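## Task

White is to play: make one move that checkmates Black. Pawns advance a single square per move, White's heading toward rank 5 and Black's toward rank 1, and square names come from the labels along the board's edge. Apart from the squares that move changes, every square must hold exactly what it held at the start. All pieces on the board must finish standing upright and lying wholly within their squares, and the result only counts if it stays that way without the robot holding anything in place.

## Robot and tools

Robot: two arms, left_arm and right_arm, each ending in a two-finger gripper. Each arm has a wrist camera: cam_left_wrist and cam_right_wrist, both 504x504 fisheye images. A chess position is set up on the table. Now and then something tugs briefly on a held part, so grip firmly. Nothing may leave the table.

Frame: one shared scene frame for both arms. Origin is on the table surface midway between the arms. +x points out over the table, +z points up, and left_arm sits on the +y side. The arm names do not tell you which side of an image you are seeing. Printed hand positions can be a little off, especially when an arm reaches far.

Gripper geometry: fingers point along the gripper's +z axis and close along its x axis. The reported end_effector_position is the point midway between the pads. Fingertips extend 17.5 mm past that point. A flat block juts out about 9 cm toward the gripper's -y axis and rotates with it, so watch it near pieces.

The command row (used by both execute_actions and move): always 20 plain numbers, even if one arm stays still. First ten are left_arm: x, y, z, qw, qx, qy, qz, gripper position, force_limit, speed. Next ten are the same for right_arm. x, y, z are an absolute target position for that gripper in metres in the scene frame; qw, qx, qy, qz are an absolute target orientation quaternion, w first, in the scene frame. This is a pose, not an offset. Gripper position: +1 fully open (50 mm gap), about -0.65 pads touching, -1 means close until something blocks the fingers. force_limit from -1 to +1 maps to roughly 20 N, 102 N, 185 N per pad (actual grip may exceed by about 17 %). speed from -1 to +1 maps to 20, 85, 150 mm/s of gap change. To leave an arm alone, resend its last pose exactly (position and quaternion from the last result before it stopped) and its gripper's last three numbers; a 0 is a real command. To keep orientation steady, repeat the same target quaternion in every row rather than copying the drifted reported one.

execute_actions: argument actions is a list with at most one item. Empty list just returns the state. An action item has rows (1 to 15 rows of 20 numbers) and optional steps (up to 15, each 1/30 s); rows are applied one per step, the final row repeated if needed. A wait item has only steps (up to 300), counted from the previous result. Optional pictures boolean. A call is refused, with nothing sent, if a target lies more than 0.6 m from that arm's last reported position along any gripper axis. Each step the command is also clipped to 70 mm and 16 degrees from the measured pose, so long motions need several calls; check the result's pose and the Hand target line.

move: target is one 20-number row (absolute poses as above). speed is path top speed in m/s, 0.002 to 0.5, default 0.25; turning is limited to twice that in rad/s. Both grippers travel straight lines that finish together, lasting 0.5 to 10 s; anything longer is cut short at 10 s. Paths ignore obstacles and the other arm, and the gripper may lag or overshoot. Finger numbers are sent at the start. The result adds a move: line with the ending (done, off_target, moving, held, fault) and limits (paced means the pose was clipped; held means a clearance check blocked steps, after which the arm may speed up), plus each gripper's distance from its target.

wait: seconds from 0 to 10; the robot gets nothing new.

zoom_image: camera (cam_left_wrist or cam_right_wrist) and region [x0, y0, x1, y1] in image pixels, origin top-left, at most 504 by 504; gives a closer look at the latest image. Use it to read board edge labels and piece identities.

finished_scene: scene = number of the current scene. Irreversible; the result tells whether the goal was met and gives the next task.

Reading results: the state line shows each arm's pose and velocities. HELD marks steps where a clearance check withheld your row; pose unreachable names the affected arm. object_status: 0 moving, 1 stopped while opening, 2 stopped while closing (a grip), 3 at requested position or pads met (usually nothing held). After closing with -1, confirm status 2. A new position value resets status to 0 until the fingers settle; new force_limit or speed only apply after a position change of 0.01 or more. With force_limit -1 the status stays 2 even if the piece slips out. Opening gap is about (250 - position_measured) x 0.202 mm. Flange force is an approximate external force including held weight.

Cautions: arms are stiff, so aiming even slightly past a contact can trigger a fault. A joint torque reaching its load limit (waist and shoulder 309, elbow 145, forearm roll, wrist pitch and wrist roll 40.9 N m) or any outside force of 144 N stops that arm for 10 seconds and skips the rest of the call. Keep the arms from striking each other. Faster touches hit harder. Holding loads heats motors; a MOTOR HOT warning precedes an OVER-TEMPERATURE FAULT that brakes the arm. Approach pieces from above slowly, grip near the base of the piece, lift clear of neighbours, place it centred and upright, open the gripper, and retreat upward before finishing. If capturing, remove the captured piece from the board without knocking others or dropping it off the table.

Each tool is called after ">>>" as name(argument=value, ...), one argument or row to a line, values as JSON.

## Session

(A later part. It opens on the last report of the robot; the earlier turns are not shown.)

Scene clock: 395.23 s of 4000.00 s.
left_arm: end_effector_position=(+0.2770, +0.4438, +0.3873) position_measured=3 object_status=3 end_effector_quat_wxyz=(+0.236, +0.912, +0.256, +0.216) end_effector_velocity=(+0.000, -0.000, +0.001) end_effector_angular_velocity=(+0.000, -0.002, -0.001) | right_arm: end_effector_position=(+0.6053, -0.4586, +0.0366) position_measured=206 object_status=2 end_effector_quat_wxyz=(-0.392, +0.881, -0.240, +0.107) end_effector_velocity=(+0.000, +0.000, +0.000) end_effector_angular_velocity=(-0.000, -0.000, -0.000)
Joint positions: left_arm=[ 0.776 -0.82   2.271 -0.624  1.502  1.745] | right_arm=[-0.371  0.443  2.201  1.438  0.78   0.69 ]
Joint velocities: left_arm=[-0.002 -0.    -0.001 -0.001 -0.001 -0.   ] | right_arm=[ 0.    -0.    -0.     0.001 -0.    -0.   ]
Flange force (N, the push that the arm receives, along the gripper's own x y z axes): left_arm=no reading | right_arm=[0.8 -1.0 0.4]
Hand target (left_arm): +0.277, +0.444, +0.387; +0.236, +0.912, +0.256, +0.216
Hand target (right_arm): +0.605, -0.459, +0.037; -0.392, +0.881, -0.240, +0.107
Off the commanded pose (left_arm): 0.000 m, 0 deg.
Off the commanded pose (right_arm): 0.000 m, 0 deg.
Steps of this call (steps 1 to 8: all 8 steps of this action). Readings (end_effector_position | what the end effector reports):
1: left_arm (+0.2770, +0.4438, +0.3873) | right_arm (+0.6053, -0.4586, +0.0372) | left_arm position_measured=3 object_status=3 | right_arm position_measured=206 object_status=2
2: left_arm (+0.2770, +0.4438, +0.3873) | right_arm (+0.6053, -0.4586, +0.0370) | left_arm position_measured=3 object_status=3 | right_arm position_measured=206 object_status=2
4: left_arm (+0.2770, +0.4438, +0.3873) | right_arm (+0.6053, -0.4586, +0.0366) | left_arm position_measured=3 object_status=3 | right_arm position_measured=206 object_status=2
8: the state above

>>> execute_actions(
  actions=[
    {"rows":[[0.277,0.4438,0.3873,0.236,0.912,0.256,0.216,1,0,0, 0.6053,-0.4586,0.0361,-0.3924,0.8813,-0.2403,0.107,-1,0,-0.8]],"steps":8},
  ],
  pictures=false,
)

>>> execute_actions(
  actions=[
    {"rows":[[0.277,0.4438,0.3873,0.236,0.912,0.256,0.216,1,0,0, 0.6053,-0.4586,0.0356,-0.3924,0.8813,-0.2403,0.107,-1,0,-0.8]],"steps":8},
  ],
)

Scene clock: 402.03 s of 4000.00 s.
left_arm: end_effector_position=(+0.2770, +0.4438, +0.3873) position_measured=3 object_status=3 end_effector_quat_wxyz=(+0.236, +0.912, +0.256, +0.216) end_effector_velocity=(-0.000, -0.000, +0.000) end_effector_angular_velocity=(-0.000, -0.000, -0.000) | right_arm: end_effector_position=(+0.6053, -0.4586, +0.0361) position_measured=206 object_status=2 end_effector_quat_wxyz=(-0.392, +0.881, -0.240, +0.107) end_effector_velocity=(-0.000, -0.000, -0.001) end_effector_angular_velocity=(-0.001, +0.002, -0.001)
Joint positions: left_arm=[ 0.776 -0.82   2.271 -0.624  1.502  1.745] | right_arm=[-0.371  0.444  2.202  1.439  0.78   0.688]
Joint velocities: left_arm=[ 0.    -0.001 -0.    -0.     0.001 -0.   ] | right_arm=[-0.     0.001  0.    -0.    -0.001  0.   ]
Flange force (N, the push that the arm receives, along the gripper's own x y z axes): left_arm=no reading | right_arm=[2.5 -0.2 2.2]
Hand target (left_arm): +0.277, +0.444, +0.387; +0.236, +0.912, +0.256, +0.216
Hand target (right_arm): +0.605, -0.459, +0.036; -0.392, +0.881, -0.240, +0.107
Off the commanded pose (left_arm): 0.000 m, 0 deg.
Off the commanded pose (right_arm): 0.000 m, 0 deg.
Steps of this call (steps 1 to 90: nothing new was sent; then 3.53 s passed at rest; steps 91 to 98: all 8 steps of this action). Readings (end_effector_position | what the end effector reports):
91: left_arm (+0.2770, +0.4438, +0.3873) | right_arm (+0.6053, -0.4586, +0.0366) | left_arm position_measured=3 object_status=3 | right_arm position_measured=206 object_status=2
92: left_arm (+0.2770, +0.4438, +0.3873) | right_arm (+0.6053, -0.4586, +0.0364) | left_arm position_measured=3 object_status=3 | right_arm position_measured=206 object_status=2
94: left_arm (+0.2770, +0.4438, +0.3873) | right_arm (+0.6053, -0.4586, +0.0361) | left_arm position_measured=3 object_status=3 | right_arm position_measured=206 object_status=2
98: the state above

Scene clock: 402.30 s of 4000.00 s.
left_arm: end_effector_position=(+0.2770, +0.4438, +0.3873) position_measured=3 object_status=3 end_effector_quat_wxyz=(+0.236, +0.912, +0.256, +0.216) end_effector_velocity=(-0.000, -0.001, -0.000) end_effector_angular_velocity=(-0.000, +0.001, -0.002) | right_arm: end_effector_position=(+0.6053, -0.4586, +0.0356) position_measured=206 object_status=2 end_effector_quat_wxyz=(-0.392, +0.881, -0.240, +0.107) end_effector_velocity=(-0.000, -0.000, +0.000) end_effector_angular_velocity=(-0.001, -0.000, -0.001)
Joint positions: left_arm=[ 0.776 -0.82   2.271 -0.624  1.502  1.745] | right_arm=[-0.371  0.445  2.202  1.44   0.78   0.687]
Joint velocities: left_arm=[-0.001 -0.     0.     0.001  0.001 -0.   ] | right_arm=[-0.    -0.001  0.001  0.    -0.001 -0.   ]
Flange force (N, the push that the arm receives, along the gripper's own x y z axes): left_arm=no reading | right_arm=[-0.8 -6.0 -8.2]
Hand target (left_arm): +0.277, +0.444, +0.387; +0.236, +0.912, +0.256, +0.216
Hand target (right_arm): +0.605, -0.459, +0.036; -0.392, +0.881, -0.240, +0.107
Off the commanded pose (left_arm): 0.000 m, 0 deg.
Off the commanded pose (right_arm): 0.000 m, 0 deg.
Steps of this call (steps 1 to 8: all 8 steps of this action). Readings (end_effector_position | what the end effector reports):
1: left_arm (+0.2770, +0.4438, +0.3873) | right_arm (+0.6053, -0.4586, +0.0361) | left_arm position_measured=3 object_status=3 | right_arm position_measured=206 object_status=2
2: left_arm (+0.2770, +0.4438, +0.3873) | right_arm (+0.6053, -0.4586, +0.0359) | left_arm position_measured=3 object_status=3 | right_arm position_measured=206 object_status=2
4: left_arm (+0.2770, +0.4438, +0.3873) | right_arm (+0.6053, -0.4586, +0.0357) | left_arm position_measured=3 object_status=3 | right_arm position_measured=206 object_status=2
8: the state above

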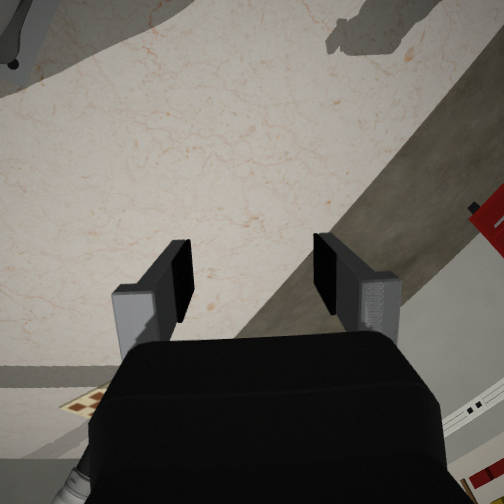

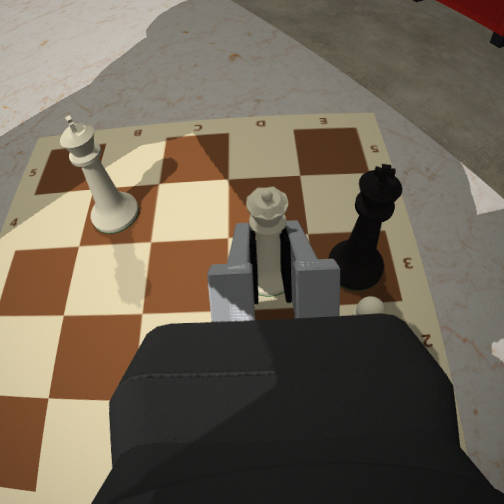

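Seated. Release and retract along the finger axis.

>>> move(
  target=[0.277,0.4438,0.3873,0.236,0.912,0.256,0.216,1,0,0, 0.6053,-0.4586,0.0357,-0.3924,0.8813,-0.2403,0.107,-0.05,0,-0.8],
)

>>> move(
  target=[0.277,0.4438,0.3873,0.236,0.912,0.256,0.216,1,0,0, 0.5827,-0.497,0.0758,-0.3924,0.8813,-0.2403,0.107,-0.05,0,-0.8],
  speed=0.05,
)

>>> move(
  target=[0.277,0.4438,0.3873,0.236,0.912,0.256,0.216,1,0,0, 0.58,-0.51,0.2,0,0.9648,-0.263,0,-0.05,0,-0.8],
  speed=0.2,
)

>>> zoom_image(
  camera="cam_right_wrist",
  region=[100, 0, 380, 240],
)

Scene clock: 410.37 s of 4000.00 s.
left_arm: end_effector_position=(+0.2770, +0.4438, +0.3873) position_measured=3 object_status=3 end_effector_quat_wxyz=(+0.236, +0.912, +0.256, +0.216) end_effector_velocity=(-0.000, -0.000, +0.001) end_effector_angular_velocity=(-0.000, +0.000, -0.001) | right_arm: end_effector_position=(+0.6052, -0.4586, +0.0355) position_measured=160 object_status=3 end_effector_quat_wxyz=(-0.392, +0.881, -0.240, +0.107) end_effector_velocity=(+0.000, +0.000, +0.001) end_effector_angular_velocity=(+0.001, -0.001, +0.000)
Joint positions: left_arm=[ 0.776 -0.82   2.271 -0.624  1.502  1.745] | right_arm=[-0.371  0.445  2.202  1.44   0.78   0.687]
Joint velocities: left_arm=[ 0.001 -0.001 -0.001 -0.001  0.002  0.001] | right_arm=[ 0.    -0.001 -0.     0.     0.001  0.   ]
Flange force (N, the push that the arm receives, along the gripper's own x y z axes): left_arm=no reading | right_arm=[-0.1 -2.1 -3.3]
Hand target (left_arm): +0.277, +0.444, +0.387; +0.236, +0.912, +0.256, +0.216
Hand target (right_arm): +0.605, -0.459, +0.036; -0.392, +0.881, -0.240, +0.107
Off the commanded pose (left_arm): 0.000 m, 0 deg.
Off the commanded pose (right_arm): 0.000 m, 0 deg.
After step 90, 4.37 s passed at rest.
move: done

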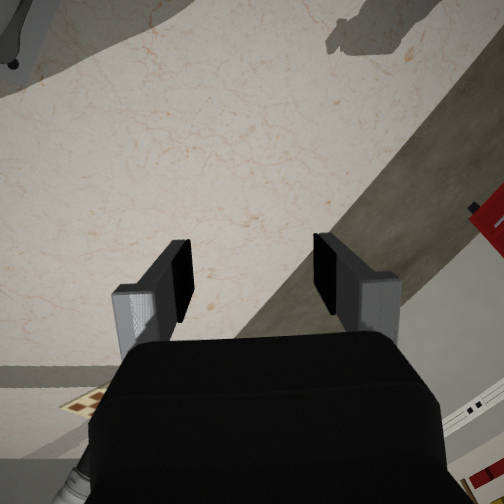

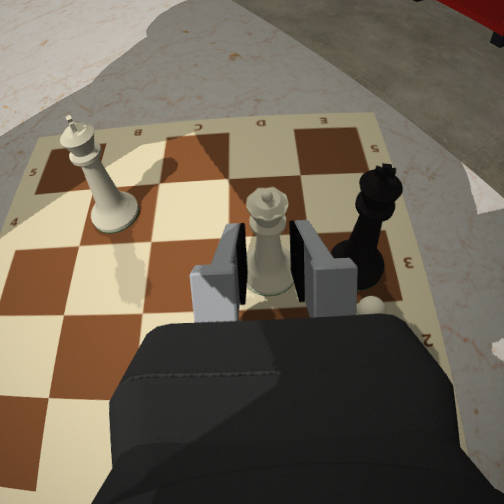

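Scene clock: 411.83 s of 4000.00 s.
left_arm: end_effector_position=(+0.2770, +0.4438, +0.3873) position_measured=3 object_status=3 end_effector_quat_wxyz=(+0.236, +0.912, +0.256, +0.216) end_effector_velocity=(-0.001, -0.000, -0.000) end_effector_angular_velocity=(+0.001, +0.002, -0.001) | right_arm: end_effector_position=(+0.5827, -0.4971, +0.0759) position_measured=160 object_status=3 end_effector_quat_wxyz=(-0.392, +0.881, -0.240, +0.107) end_effector_velocity=(+0.000, -0.000, +0.000) end_effector_angular_velocity=(+0.001, -0.000, -0.001)
Joint positions: left_arm=[ 0.776 -0.82   2.271 -0.624  1.502  1.745] | right_arm=[-0.452  0.358  2.22   1.313  0.833  0.769]
Joint velocities: left_arm=[-0.001  0.    -0.     0.002  0.002 -0.   ] | right_arm=[-0. -0. -0.  0.  0.  0.]
Flange force (N, the push that the arm receives, along the gripper's own x y z axes): left_arm=no reading | right_arm=[0.6 -1.1 -2.4]
Hand target (left_arm): +0.277, +0.444, +0.387; +0.236, +0.912, +0.256, +0.216
Hand target (right_arm): +0.583, -0.497, +0.076; -0.392, +0.881, -0.240, +0.107
Off the commanded pose (left_arm): 0.000 m, 0 deg.
Off the commanded pose (right_arm): 0.000 m, 0 deg.
move: done

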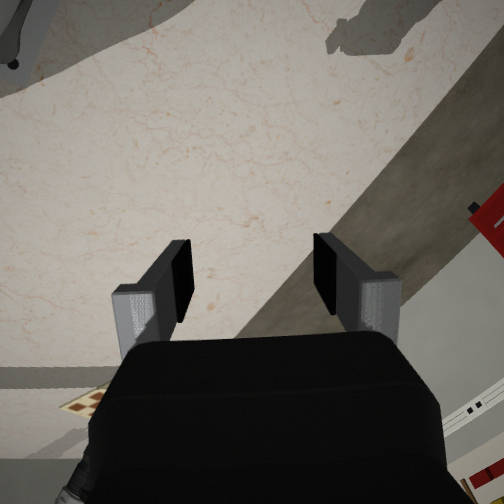

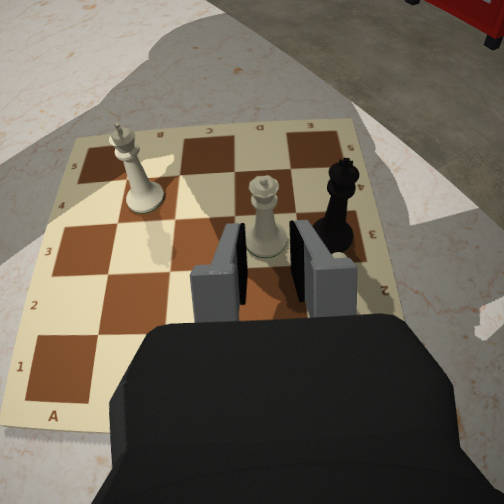

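Scene clock: 414.27 s of 4000.00 s.
left_arm: end_effector_position=(+0.2770, +0.4438, +0.3873) position_measured=3 object_status=3 end_effector_quat_wxyz=(+0.236, +0.912, +0.256, +0.216) end_effector_velocity=(+0.000, -0.001, +0.001) end_effector_angular_velocity=(-0.003, -0.001, -0.001) | right_arm: end_effector_position=(+0.5796, -0.5097, +0.1998) position_measured=160 object_status=3 end_effector_quat_wxyz=(+0.000, +0.965, -0.263, -0.001) end_effector_velocity=(-0.000, +0.000, -0.000) end_effector_angular_velocity=(-0.000, +0.001, +0.000)
Joint positions: left_arm=[ 0.776 -0.82   2.271 -0.624  1.502  1.745] | right_arm=[-0.126  0.199  1.849 -0.     1.096  2.17 ]
Joint velocities: left_arm=[-0.     0.001 -0.001 -0.002  0.002 -0.   ] | right_arm=[ 0.001  0.    -0.    -0.     0.002  0.001]
Flange force (N, the push that the arm receives, along the gripper's own x y z axes): left_arm=no reading | right_arm=[-0.5 -0.4 -1.0]
Hand target (left_arm): +0.277, +0.444, +0.387; +0.236, +0.912, +0.256, +0.216
Hand target (right_arm): +0.580, -0.510, +0.200; +0.000, +0.965, -0.263, -0.001
Off the commanded pose (left_arm): 0.000 m, 0 deg.
Off the commanded pose (right_arm): 0.001 m, 0 deg.
move: done

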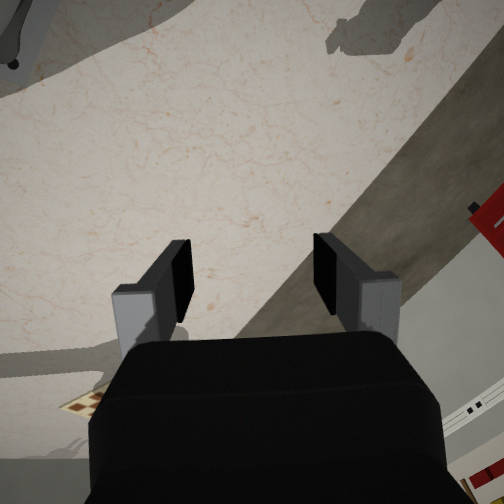

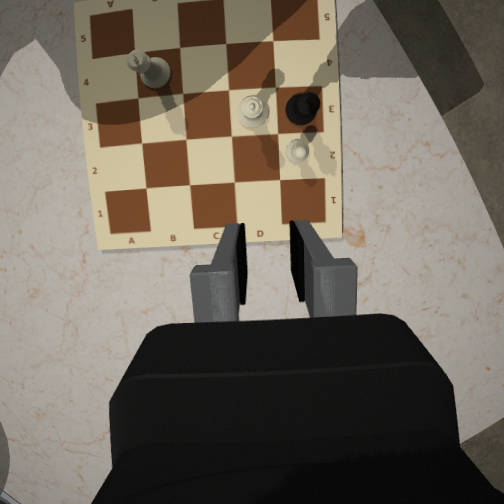

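Region (100, 0, 380, 240) of cam_right_wrist's 504x504 image, scaled by 1.800, with more detail than that image has; it fills the top 432 rows of this view, and the rest is white.

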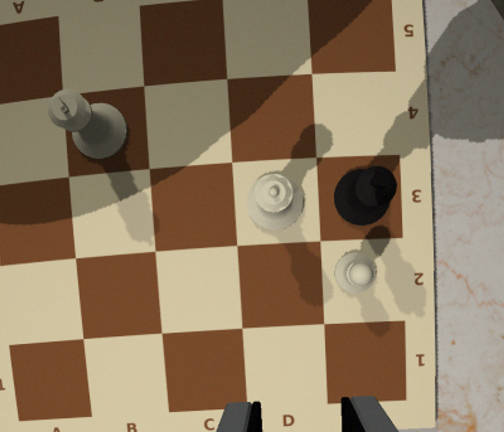

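>>> finished_scene(
  scene=2,
)

The scene is finished: the task was done.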